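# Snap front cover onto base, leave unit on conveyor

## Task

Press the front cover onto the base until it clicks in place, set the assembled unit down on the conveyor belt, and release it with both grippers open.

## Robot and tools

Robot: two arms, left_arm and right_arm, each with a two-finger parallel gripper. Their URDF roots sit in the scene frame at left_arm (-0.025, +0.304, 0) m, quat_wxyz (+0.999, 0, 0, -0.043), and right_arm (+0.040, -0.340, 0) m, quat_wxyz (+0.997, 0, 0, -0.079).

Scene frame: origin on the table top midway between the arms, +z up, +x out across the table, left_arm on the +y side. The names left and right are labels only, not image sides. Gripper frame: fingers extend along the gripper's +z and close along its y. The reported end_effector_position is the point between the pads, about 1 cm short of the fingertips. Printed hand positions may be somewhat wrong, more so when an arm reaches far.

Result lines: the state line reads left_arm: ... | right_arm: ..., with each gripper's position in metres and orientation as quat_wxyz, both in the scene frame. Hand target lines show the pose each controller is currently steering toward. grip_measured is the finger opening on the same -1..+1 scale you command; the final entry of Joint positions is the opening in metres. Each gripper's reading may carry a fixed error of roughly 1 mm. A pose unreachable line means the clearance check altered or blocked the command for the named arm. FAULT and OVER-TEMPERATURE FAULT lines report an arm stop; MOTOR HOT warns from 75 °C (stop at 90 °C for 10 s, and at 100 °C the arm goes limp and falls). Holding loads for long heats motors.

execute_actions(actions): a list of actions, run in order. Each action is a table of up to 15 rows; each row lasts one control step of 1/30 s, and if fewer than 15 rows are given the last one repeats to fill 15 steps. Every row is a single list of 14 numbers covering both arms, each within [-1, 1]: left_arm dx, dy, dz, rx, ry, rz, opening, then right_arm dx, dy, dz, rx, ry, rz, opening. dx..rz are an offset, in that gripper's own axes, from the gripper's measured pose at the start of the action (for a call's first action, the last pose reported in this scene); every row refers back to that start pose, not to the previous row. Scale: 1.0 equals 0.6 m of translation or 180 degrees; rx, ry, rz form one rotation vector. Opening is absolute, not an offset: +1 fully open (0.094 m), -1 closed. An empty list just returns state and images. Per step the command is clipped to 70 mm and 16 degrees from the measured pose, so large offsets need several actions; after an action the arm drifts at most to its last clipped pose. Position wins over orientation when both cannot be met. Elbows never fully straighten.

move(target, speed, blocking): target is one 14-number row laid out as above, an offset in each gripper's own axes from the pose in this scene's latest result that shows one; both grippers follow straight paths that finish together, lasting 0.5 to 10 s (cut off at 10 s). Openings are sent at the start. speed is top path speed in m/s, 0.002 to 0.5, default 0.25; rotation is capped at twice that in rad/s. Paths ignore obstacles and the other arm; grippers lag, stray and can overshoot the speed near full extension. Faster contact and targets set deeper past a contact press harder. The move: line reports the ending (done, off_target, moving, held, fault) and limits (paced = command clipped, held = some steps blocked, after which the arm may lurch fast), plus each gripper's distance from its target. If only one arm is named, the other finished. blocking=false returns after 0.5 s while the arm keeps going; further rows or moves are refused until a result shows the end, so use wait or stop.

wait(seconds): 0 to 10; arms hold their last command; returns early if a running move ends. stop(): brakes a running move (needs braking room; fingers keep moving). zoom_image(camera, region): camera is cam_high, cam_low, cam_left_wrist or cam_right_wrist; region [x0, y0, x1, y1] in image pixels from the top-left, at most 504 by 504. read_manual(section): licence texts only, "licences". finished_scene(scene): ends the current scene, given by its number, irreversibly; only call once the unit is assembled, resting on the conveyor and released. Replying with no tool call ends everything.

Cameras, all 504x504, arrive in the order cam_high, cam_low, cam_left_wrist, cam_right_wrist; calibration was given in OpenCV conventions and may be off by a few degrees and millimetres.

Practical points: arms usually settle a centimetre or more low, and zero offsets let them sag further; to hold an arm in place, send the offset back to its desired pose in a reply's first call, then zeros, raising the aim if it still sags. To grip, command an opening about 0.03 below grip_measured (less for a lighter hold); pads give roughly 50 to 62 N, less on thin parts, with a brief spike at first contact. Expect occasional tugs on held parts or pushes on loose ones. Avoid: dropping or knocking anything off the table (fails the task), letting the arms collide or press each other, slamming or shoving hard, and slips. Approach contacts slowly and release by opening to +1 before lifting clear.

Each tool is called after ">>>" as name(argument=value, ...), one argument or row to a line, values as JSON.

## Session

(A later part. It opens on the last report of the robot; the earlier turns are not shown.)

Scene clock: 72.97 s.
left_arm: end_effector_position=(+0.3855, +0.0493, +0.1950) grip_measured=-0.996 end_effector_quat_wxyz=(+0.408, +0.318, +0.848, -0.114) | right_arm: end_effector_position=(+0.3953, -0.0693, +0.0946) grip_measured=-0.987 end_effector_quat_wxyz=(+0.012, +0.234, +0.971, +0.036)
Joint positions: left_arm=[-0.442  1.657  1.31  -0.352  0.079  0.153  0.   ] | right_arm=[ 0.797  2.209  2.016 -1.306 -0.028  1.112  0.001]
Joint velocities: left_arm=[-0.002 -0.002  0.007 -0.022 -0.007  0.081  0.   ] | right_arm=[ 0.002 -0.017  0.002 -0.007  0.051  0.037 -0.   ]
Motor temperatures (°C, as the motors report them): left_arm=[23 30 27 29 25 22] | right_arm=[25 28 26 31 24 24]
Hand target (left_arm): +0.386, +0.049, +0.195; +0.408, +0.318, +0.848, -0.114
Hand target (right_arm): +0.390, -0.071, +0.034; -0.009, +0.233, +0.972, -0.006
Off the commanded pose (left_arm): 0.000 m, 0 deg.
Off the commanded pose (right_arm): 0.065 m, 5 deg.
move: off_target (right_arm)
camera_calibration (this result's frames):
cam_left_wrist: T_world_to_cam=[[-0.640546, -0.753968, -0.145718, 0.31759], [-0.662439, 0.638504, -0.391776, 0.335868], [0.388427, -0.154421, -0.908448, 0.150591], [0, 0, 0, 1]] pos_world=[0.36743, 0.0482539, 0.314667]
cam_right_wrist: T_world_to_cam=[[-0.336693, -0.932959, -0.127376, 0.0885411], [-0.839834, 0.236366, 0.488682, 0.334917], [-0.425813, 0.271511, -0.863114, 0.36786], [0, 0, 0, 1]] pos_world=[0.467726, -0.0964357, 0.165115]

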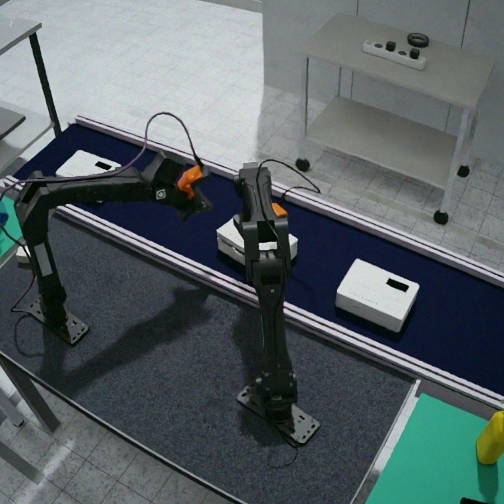

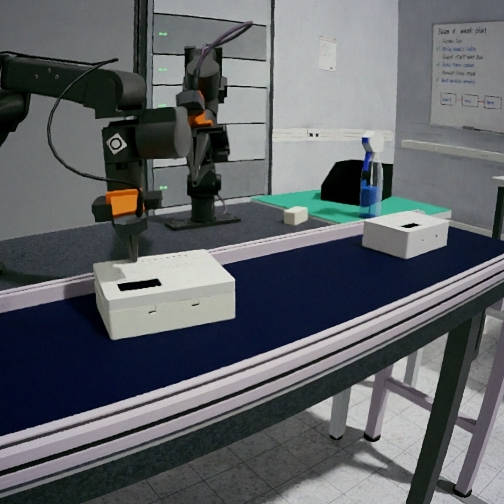

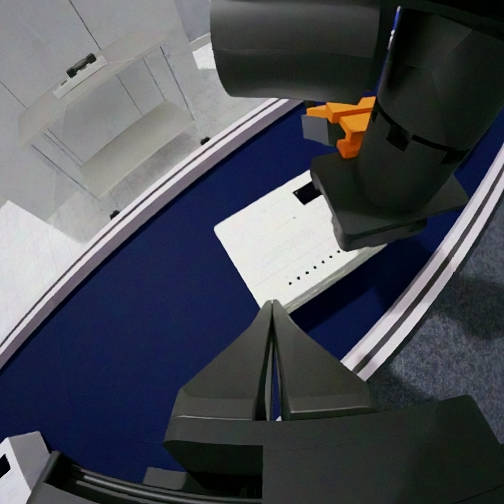

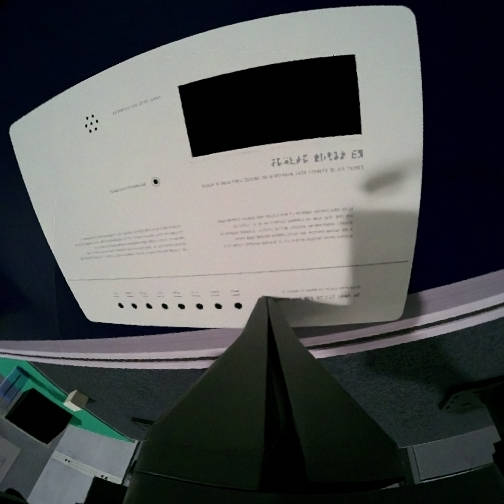

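>>> execute_actions(
  actions=[
    [[0,0,0,0,0,0,-1, 0,0,-0.05,0,0,0,-1]],
    [[0,0,0,0,0,0,-1, 0.065,-0.006,-0.015,0,0,0,-1]],
    [[0,0,0,0,0,0,-1, 0.01,0,0,0,0,0,-1]],
  ],
)

Scene clock: 75.00 s.
left_arm: end_effector_position=(+0.3855, +0.0493, +0.1950) grip_measured=-0.996 end_effector_quat_wxyz=(+0.408, +0.318, +0.848, -0.114) | right_arm: end_effector_position=(+0.3558, -0.0532, +0.1235) grip_measured=-0.987 end_effector_quat_wxyz=(+0.004, +0.228, +0.973, +0.032)
Joint positions: left_arm=[-0.442  1.657  1.31  -0.352  0.079  0.153  0.   ] | right_arm=[ 0.882  2.141  2.022 -1.396 -0.029  1.184  0.001]
Joint velocities: left_arm=[ 0.007  0.012 -0.007 -0.051 -0.022  0.037  0.   ] | right_arm=[ 0.002 -0.007 -0.007 -0.066 -0.022  0.037 -0.   ]
Motor temperatures (°C, as the motors report them): left_arm=[23 30 27 29 25 22] | right_arm=[25 28 26 31 24 24]
Hand target (left_arm): +0.386, +0.049, +0.195; +0.408, +0.318, +0.848, -0.114
Hand target (right_arm): +0.351, -0.050, +0.124; +0.004, +0.226, +0.974, +0.032
Off the commanded pose (left_arm): 0.000 m, 0 deg.
Off the commanded pose (right_arm): 0.006 m, 0 deg.
camera_calibration (this result's frames):
cam_left_wrist: T_world_to_cam=[[-0.640546, -0.753968, -0.145718, 0.31759], [-0.662439, 0.638504, -0.391776, 0.335868], [0.388427, -0.154421, -0.908448, 0.150591], [0, 0, 0, 1]] pos_world=[0.36743, 0.0482539, 0.314667]
cam_right_wrist: T_world_to_cam=[[-0.325625, -0.938289, -0.116542, 0.0884543], [-0.834827, 0.227451, 0.501328, 0.279987], [-0.443883, 0.260538, -0.857373, 0.376738], [0, 0, 0, 1]] pos_world=[0.429772, -0.0788422, 0.192948]

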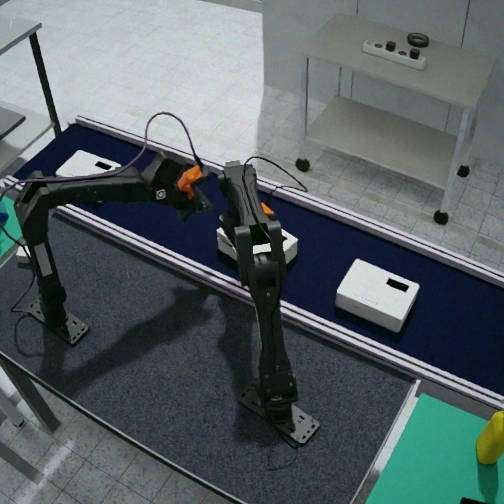

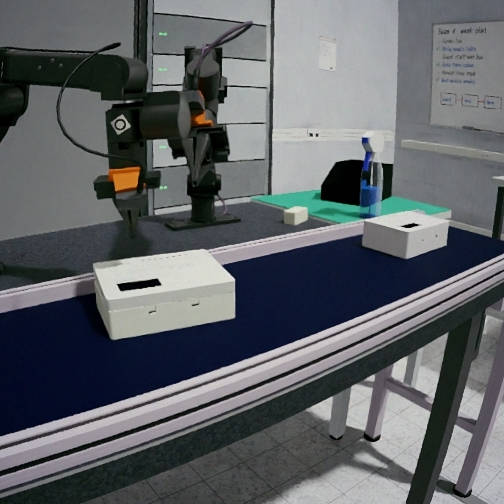

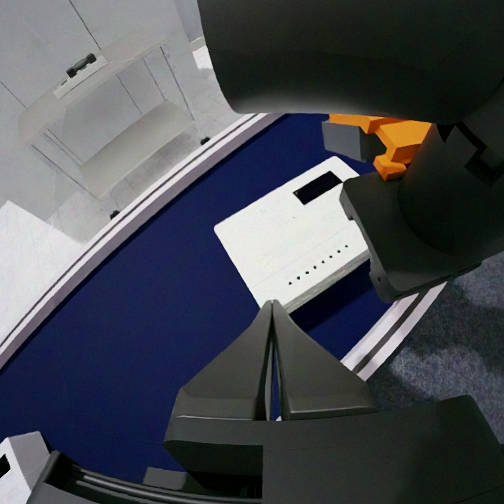

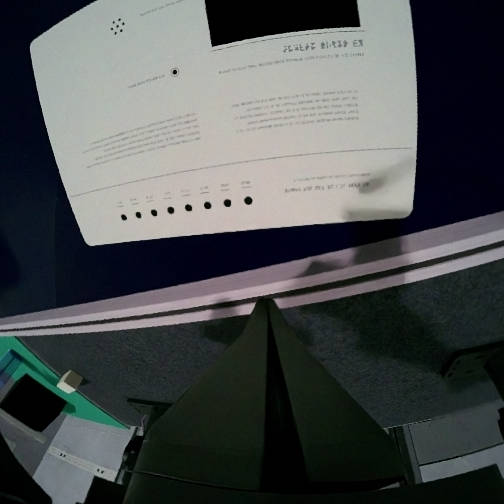

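>>> move(
  target=[0,0.08,-0.1,0,0,0,-1, -0.005,0,0.068,0,0,0,-1],
  speed=0.12,
)

Scene clock: 76.40 s.
left_arm: end_effector_position=(+0.3807, +0.1124, +0.2238) grip_measured=-0.996 end_effector_quat_wxyz=(+0.399, +0.315, +0.854, -0.109) | right_arm: end_effector_position=(+0.3591, -0.0503, +0.0899) grip_measured=-0.987 end_effector_quat_wxyz=(+0.007, +0.228, +0.973, +0.036)
Joint positions: left_arm=[-0.283  1.546  1.328 -0.516  0.188  0.255  0.   ] | right_arm=[ 0.882  2.141  1.888 -1.252 -0.029  1.184  0.001]
Joint velocities: left_arm=[-0.017 -0.007 -0.032 -0.051  0.066  0.007 -0.001] | right_arm=[-0.002 -0.007  0.002 -0.066  0.022 -0.125 -0.001]
Motor temperatures (°C, as the motors report them): left_arm=[23 30 27 29 25 22] | right_arm=[25 28 25 31 24 24]
Hand target (left_arm): +0.379, +0.113, +0.238; +0.409, +0.318, +0.848, -0.114
Hand target (right_arm): +0.359, -0.052, +0.083; +0.004, +0.228, +0.973, +0.031
Off the commanded pose (left_arm): 0.013 m, 1 deg.
Off the commanded pose (right_arm): 0.007 m, 1 deg.
move: off_target (left_arm)
camera_calibration (this result's frames):
cam_left_wrist: T_world_to_cam=[[-0.634995, -0.758796, -0.144944, 0.36452], [-0.675517, 0.636427, -0.372341, 0.304593], [0.374777, -0.138522, -0.916708, 0.19359], [0, 0, 0, 1]] pos_world=[0.364672, 0.109562, 0.343713]
cam_right_wrist: T_world_to_cam=[[-0.324727, -0.937496, -0.125115, 0.0887483], [-0.838538, 0.224177, 0.496586, 0.300498], [-0.4375, 0.266168, -0.858923, 0.346714], [0, 0, 0, 1]] pos_world=[0.432486, -0.0764481, 0.159681]

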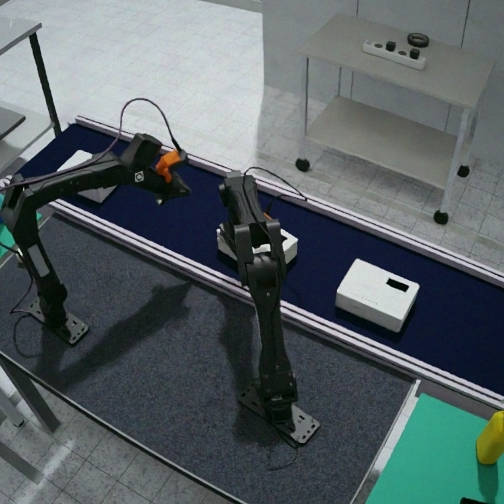

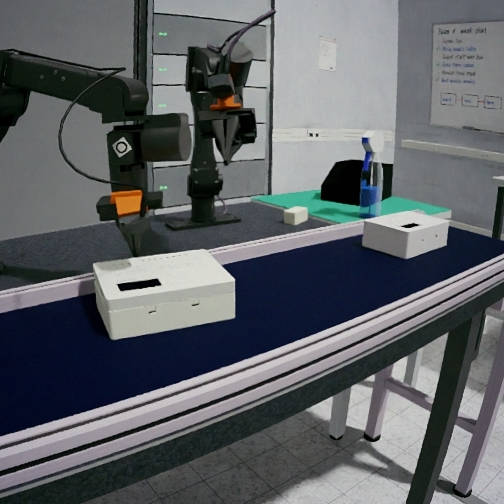

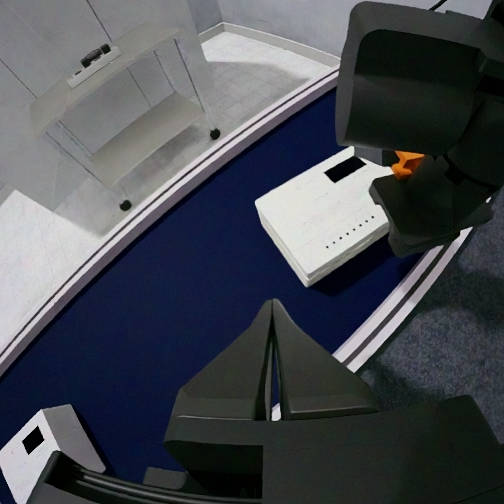

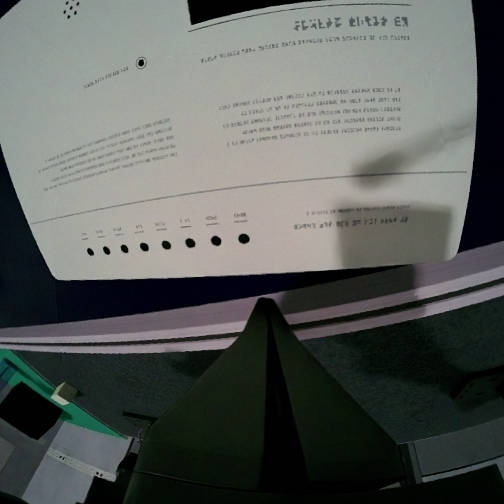

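>>> move(
  target=[0,0,0,0,0,0,-1, -0.032,0.009,0.008,0,0,0,-1],
  speed=0.02,
)

>>> zoom_image(
  camera="cam_high",
  region=[200, 190, 320, 290],
)

Scene clock: 77.77 s.
left_arm: end_effector_position=(+0.3805, +0.1124, +0.2236) grip_measured=-0.996 end_effector_quat_wxyz=(+0.399, +0.316, +0.854, -0.109) | right_arm: end_effector_position=(+0.3711, -0.0522, +0.0823) grip_measured=-0.987 end_effector_quat_wxyz=(+0.005, +0.227, +0.973, +0.033)
Joint positions: left_arm=[-0.283  1.546  1.328 -0.517  0.189  0.256  0.   ] | right_arm=[ 0.859  2.185  1.929 -1.256 -0.032  1.159  0.001]
Joint velocities: left_arm=[ 0.007 -0.002  0.012 -0.022 -0.022 -0.051 -0.001] | right_arm=[-0.002  0.012  0.012 -0.037 -0.081 -0.007  0.001]
Motor temperatures (°C, as the motors report them): left_arm=[23 29 27 29 25 22] | right_arm=[25 28 26 31 24 24]
Hand target (left_arm): +0.381, +0.112, +0.224; +0.399, +0.315, +0.854, -0.109
Hand target (right_arm): +0.378, -0.054, +0.085; +0.008, +0.228, +0.973, +0.036
Off the commanded pose (left_arm): 0.000 m, 0 deg.
Off the commanded pose (right_arm): 0.008 m, 0 deg.
move: done
camera_calibration (this result's frames):
cam_left_wrist: T_world_to_cam=[[-0.635544, -0.758398, -0.144623, 0.364457], [-0.675546, 0.63694, -0.371411, 0.304117], [0.373793, -0.138349, -0.917136, 0.193937], [0, 0, 0, 1]] pos_world=[0.364581, 0.10953, 0.343528]
cam_right_wrist: T_world_to_cam=[[-0.323239, -0.938748, -0.119453, 0.0888666], [-0.835975, 0.224111, 0.50092, 0.313535], [-0.443466, 0.261776, -0.857211, 0.347775], [0, 0, 0, 1]] pos_world=[0.445059, -0.0778824, 0.151676]

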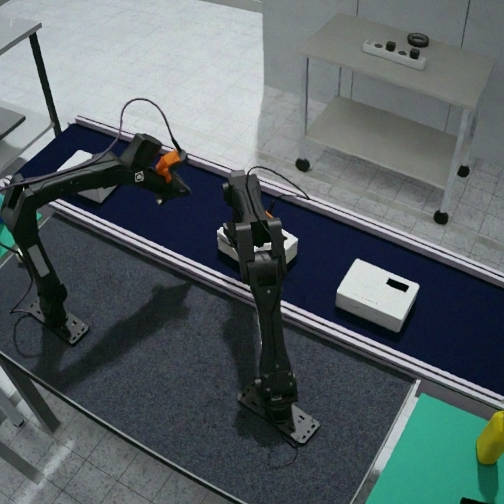

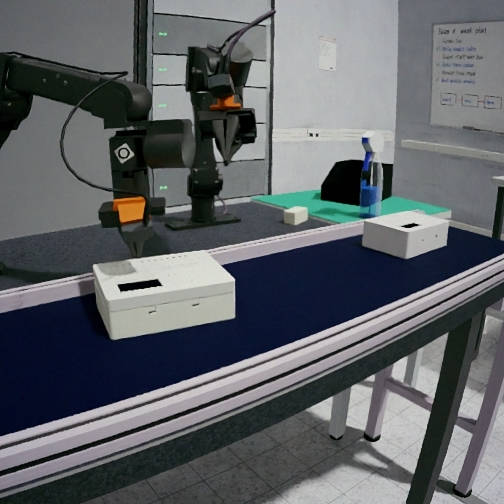

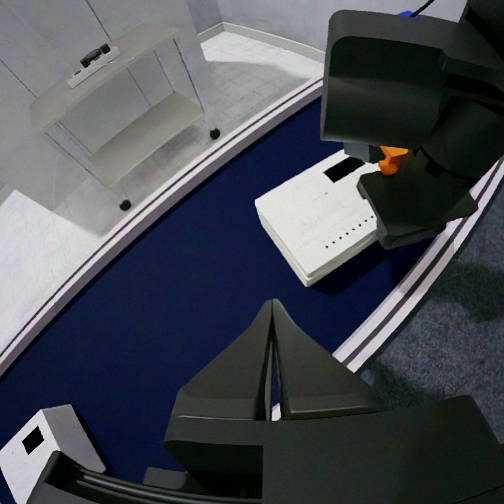

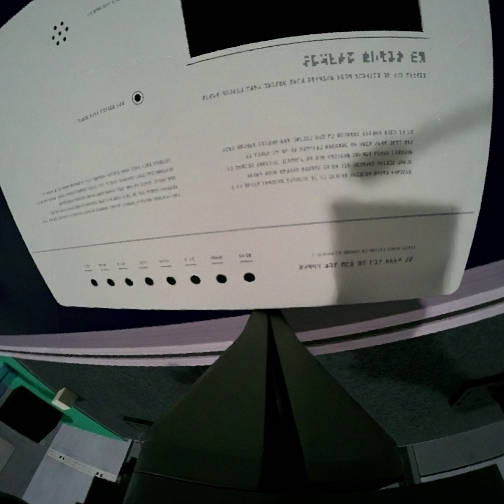

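Region (200, 190, 320, 290) of cam_high's 504x504 image, scaled by 4.200, with more detail than that image has.

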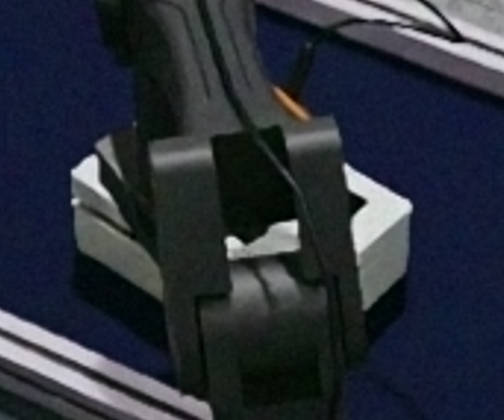

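>>> execute_actions(
  actions=[
    [[0,0,0,0,0,0,-1, 0.008,0,-0.06,0,0,0,-1]],
    [[0,0,0,0,0,0,-1, -0.06,0.015,-0.01,0.01,0,0,-1]],
    [[0,0,0,0,0,0,-1, -0.01,0,0,0,0,0,-1]],
  ],
)

Scene clock: 79.40 s.
left_arm: end_effector_position=(+0.3805, +0.1124, +0.2236) grip_measured=-0.996 end_effector_quat_wxyz=(+0.399, +0.316, +0.854, -0.109) | right_arm: end_effector_position=(+0.4030, -0.0633, +0.1049) grip_measured=-0.987 end_effector_quat_wxyz=(-0.009, +0.233, +0.972, +0.015)
Joint positions: left_arm=[-0.283  1.546  1.328 -0.517  0.189  0.256  0.   ] | right_arm=[ 0.795  2.354  2.303 -1.509 -0.033  1.107  0.001]
Joint velocities: left_arm=[ 0.012 -0.007 -0.022 -0.037  0.022 -0.066 -0.001] | right_arm=[ 0.002 -0.002 -0.017  0.051  0.007 -0.007 -0.   ]
Motor temperatures (°C, as the motors report them): left_arm=[23 29 27 29 25 22] | right_arm=[25 28 26 31 24 24]
Hand target (left_arm): +0.381, +0.112, +0.224; +0.399, +0.316, +0.854, -0.109
Hand target (right_arm): +0.408, -0.066, +0.107; -0.006, +0.233, +0.972, +0.018
Off the commanded pose (left_arm): 0.000 m, 0 deg.
Off the commanded pose (right_arm): 0.007 m, 0 deg.
camera_calibration (this result's frames):
cam_left_wrist: T_world_to_cam=[[-0.635544, -0.758398, -0.144623, 0.364457], [-0.675546, 0.63694, -0.371411, 0.304117], [0.373793, -0.138349, -0.917136, 0.193937], [0, 0, 0, 1]] pos_world=[0.364581, 0.10953, 0.343528]
cam_right_wrist: T_world_to_cam=[[-0.337494, -0.937893, -0.0803379, 0.0931871], [-0.815401, 0.248635, 0.522783, 0.322293], [-0.47034, 0.241944, -0.848672, 0.392903], [0, 0, 0, 1]] pos_world=[0.479046, -0.0877945, 0.172443]

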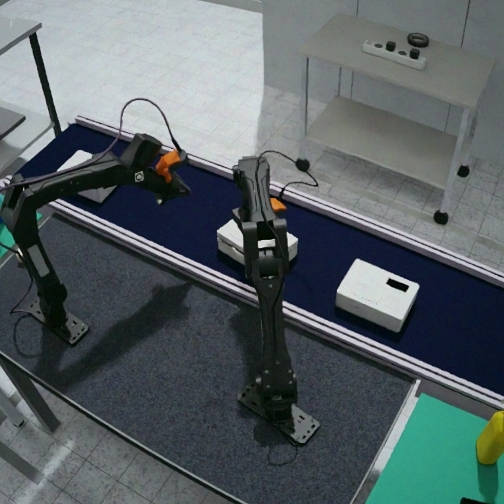

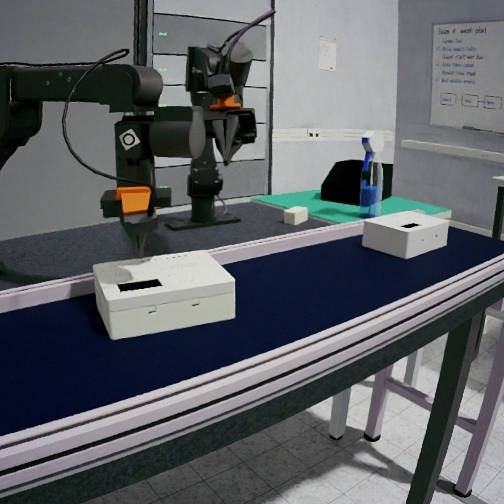

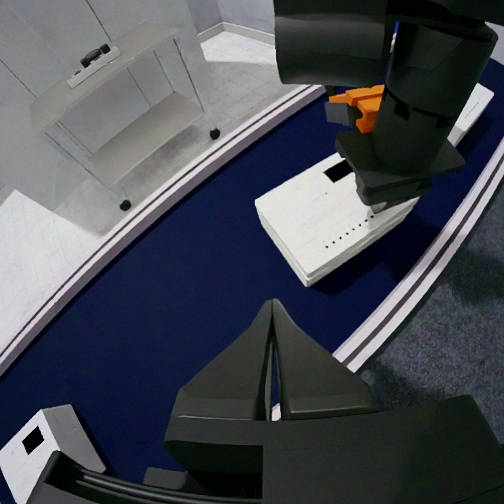

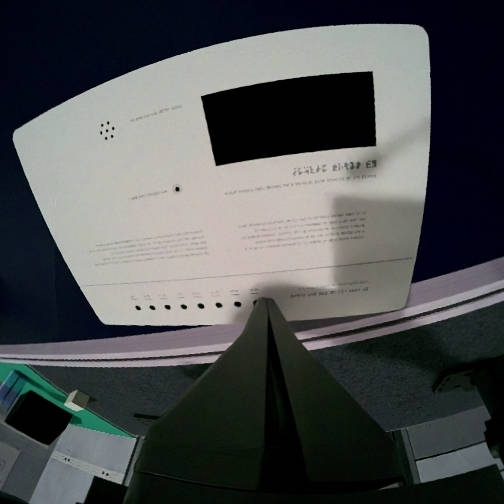

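>>> move(
  target=[0,0,0,0,0,0,-1, 0,0,0.1,0,0,0,-1],
  speed=0.04,
)

>>> zoom_image(
  camera="cam_high",
  region=[200, 190, 320, 290],
)

Scene clock: 81.27 s.
left_arm: end_effector_position=(+0.3805, +0.1124, +0.2236) grip_measured=-0.996 end_effector_quat_wxyz=(+0.399, +0.316, +0.854, -0.109) | right_arm: end_effector_position=(+0.4025, -0.0633, +0.0862) grip_measured=-0.987 end_effector_quat_wxyz=(+0.006, +0.232, +0.972, +0.034)
Joint positions: left_arm=[-0.283  1.546  1.328 -0.517  0.189  0.256  0.   ] | right_arm=[ 0.795  2.267  2.079 -1.322 -0.034  1.107  0.001]
Joint velocities: left_arm=[-0.017 -0.007 -0.007  0.037 -0.022 -0.007  0.001] | right_arm=[-0.032 -0.017 -0.002  0.007 -0.022 -0.007 -0.001]
Motor temperatures (°C, as the motors report them): left_arm=[23 29 28 29 25 22] | right_arm=[25 29 26 31 24 24]
Hand target (left_arm): +0.381, +0.112, +0.224; +0.399, +0.316, +0.854, -0.109
Hand target (right_arm): +0.400, -0.062, +0.047; -0.009, +0.233, +0.972, +0.014
Off the commanded pose (left_arm): 0.000 m, 0 deg.
Off the commanded pose (right_arm): 0.041 m, 3 deg.
move: off_target (right_arm)
camera_calibration (this result's frames):
cam_left_wrist: T_world_to_cam=[[-0.635544, -0.758398, -0.144623, 0.364457], [-0.675546, 0.63694, -0.371411, 0.304117], [0.373793, -0.138349, -0.917136, 0.193937], [0, 0, 0, 1]] pos_world=[0.364581, 0.10953, 0.343528]
cam_right_wrist: T_world_to_cam=[[-0.33357, -0.934857, -0.121546, 0.0935801], [-0.835002, 0.233139, 0.498415, 0.340626], [-0.437609, 0.267748, -0.858376, 0.366094], [0, 0, 0, 1]] pos_world=[0.475845, -0.0899501, 0.155848]

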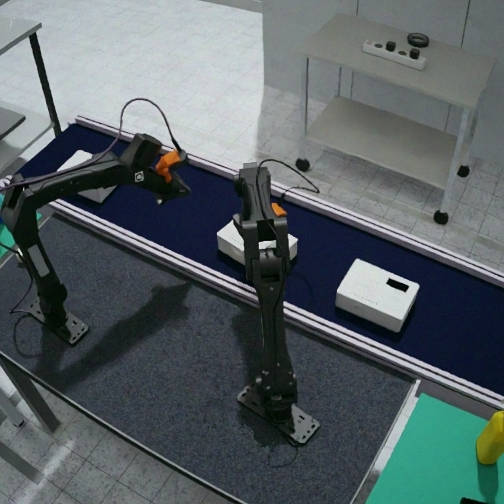

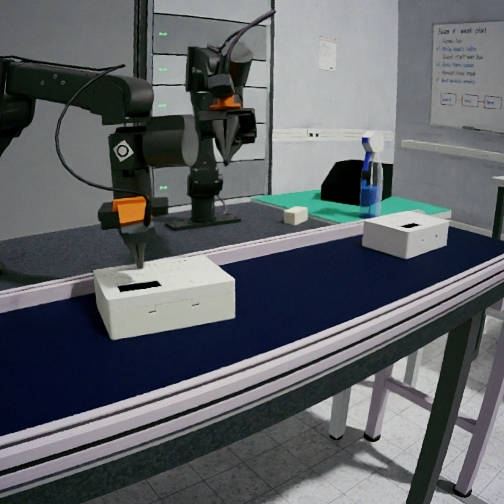

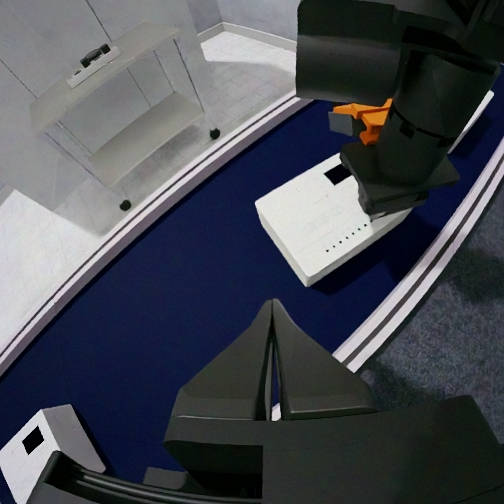

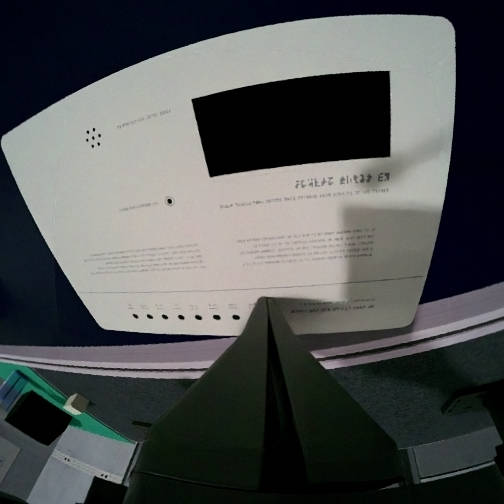

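Region (200, 190, 320, 290) of cam_high's 504x504 image, scaled by 4.200, with more detail than that image has.

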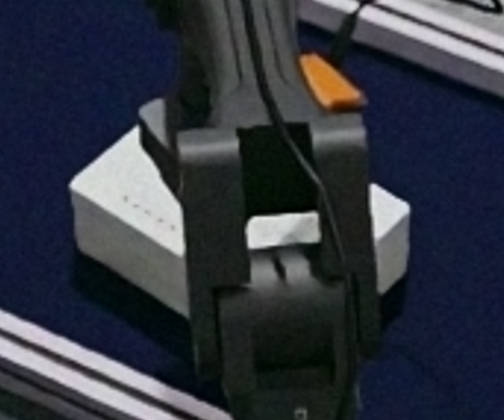

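Closed. Retract.

>>> move(
  target=[0,0,0,0,0,0,-1, 0.05,-0.15,-0.12,0,0,0,-1],
  speed=0.2,
)

>>> zoom_image(
  camera="cam_high",
  region=[200, 190, 320, 290],
)

Scene clock: 82.50 s.
left_arm: end_effector_position=(+0.3805, +0.1124, +0.2236) grip_measured=-0.996 end_effector_quat_wxyz=(+0.399, +0.316, +0.854, -0.109) | right_arm: end_effector_position=(+0.3372, -0.1272, +0.1524) grip_measured=-0.987 end_effector_quat_wxyz=(+0.012, +0.232, +0.972, +0.039)
Joint positions: left_arm=[-0.283  1.546  1.328 -0.517  0.189  0.256  0.   ] | right_arm=[ 0.761  1.866  1.74  -1.371 -0.034  1.073  0.001]
Joint velocities: left_arm=[-0.017 -0.002 -0.007 -0.022 -0.095  0.037  0.   ] | right_arm=[ 0.007 -0.002 -0.017  0.022  0.066  0.007 -0.   ]
Motor temperatures (°C, as the motors report them): left_arm=[23 29 28 29 25 22] | right_arm=[25 29 26 31 24 24]
Hand target (left_arm): +0.381, +0.112, +0.224; +0.399, +0.316, +0.854, -0.109
Hand target (right_arm): +0.333, -0.134, +0.152; +0.006, +0.232, +0.972, +0.034
Off the commanded pose (left_arm): 0.000 m, 0 deg.
Off the commanded pose (right_arm): 0.008 m, 1 deg.
move: done
camera_calibration (this result's frames):
cam_left_wrist: T_world_to_cam=[[-0.635544, -0.758398, -0.144623, 0.364457], [-0.675546, 0.63694, -0.371411, 0.304117], [0.373793, -0.138349, -0.917136, 0.193937], [0, 0, 0, 1]] pos_world=[0.364581, 0.10953, 0.343528]
cam_right_wrist: T_world_to_cam=[[-0.332626, -0.933679, -0.132681, 0.0216807], [-0.841578, 0.230391, 0.488535, 0.271417], [-0.425566, 0.274161, -0.862398, 0.408797], [0, 0, 0, 1]] pos_world=[0.4096, -0.154365, 0.222825]

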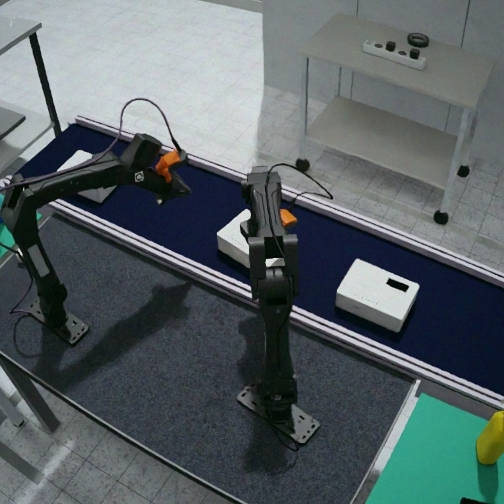

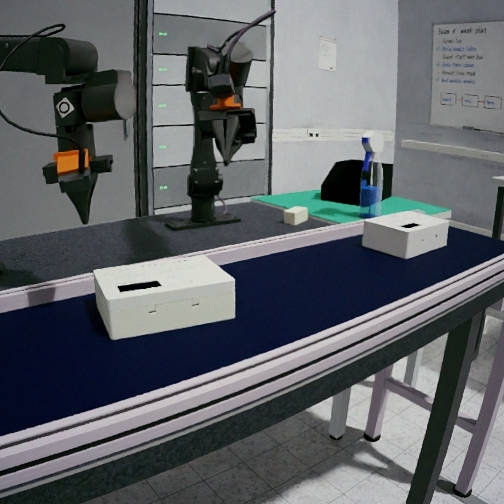

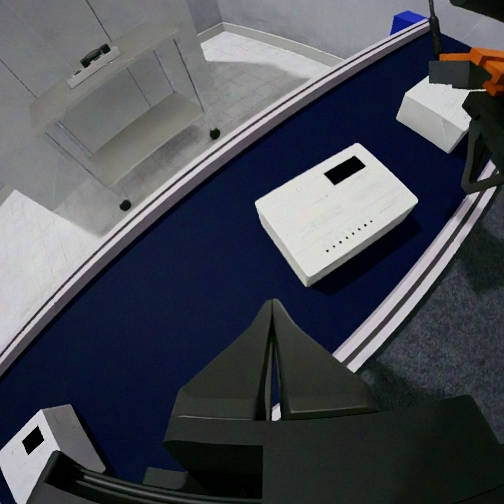

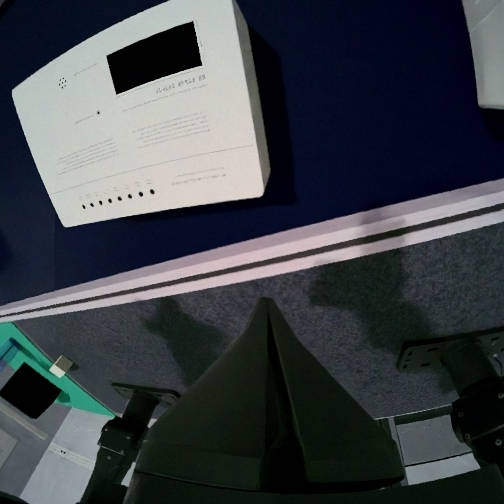

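Region (200, 190, 320, 290) of cam_high's 504x504 image, scaled by 4.200, with more detail than that image has.

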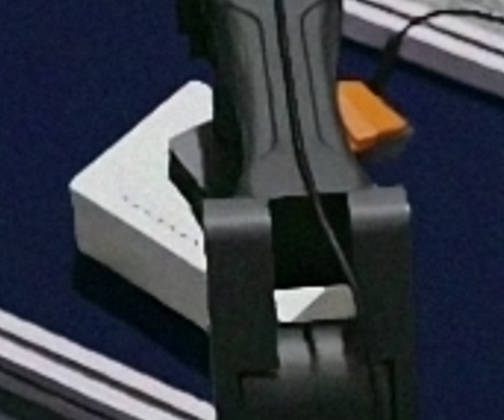

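>>> finished_scene(
  scene=2,
)

The scene is finished: the task was done.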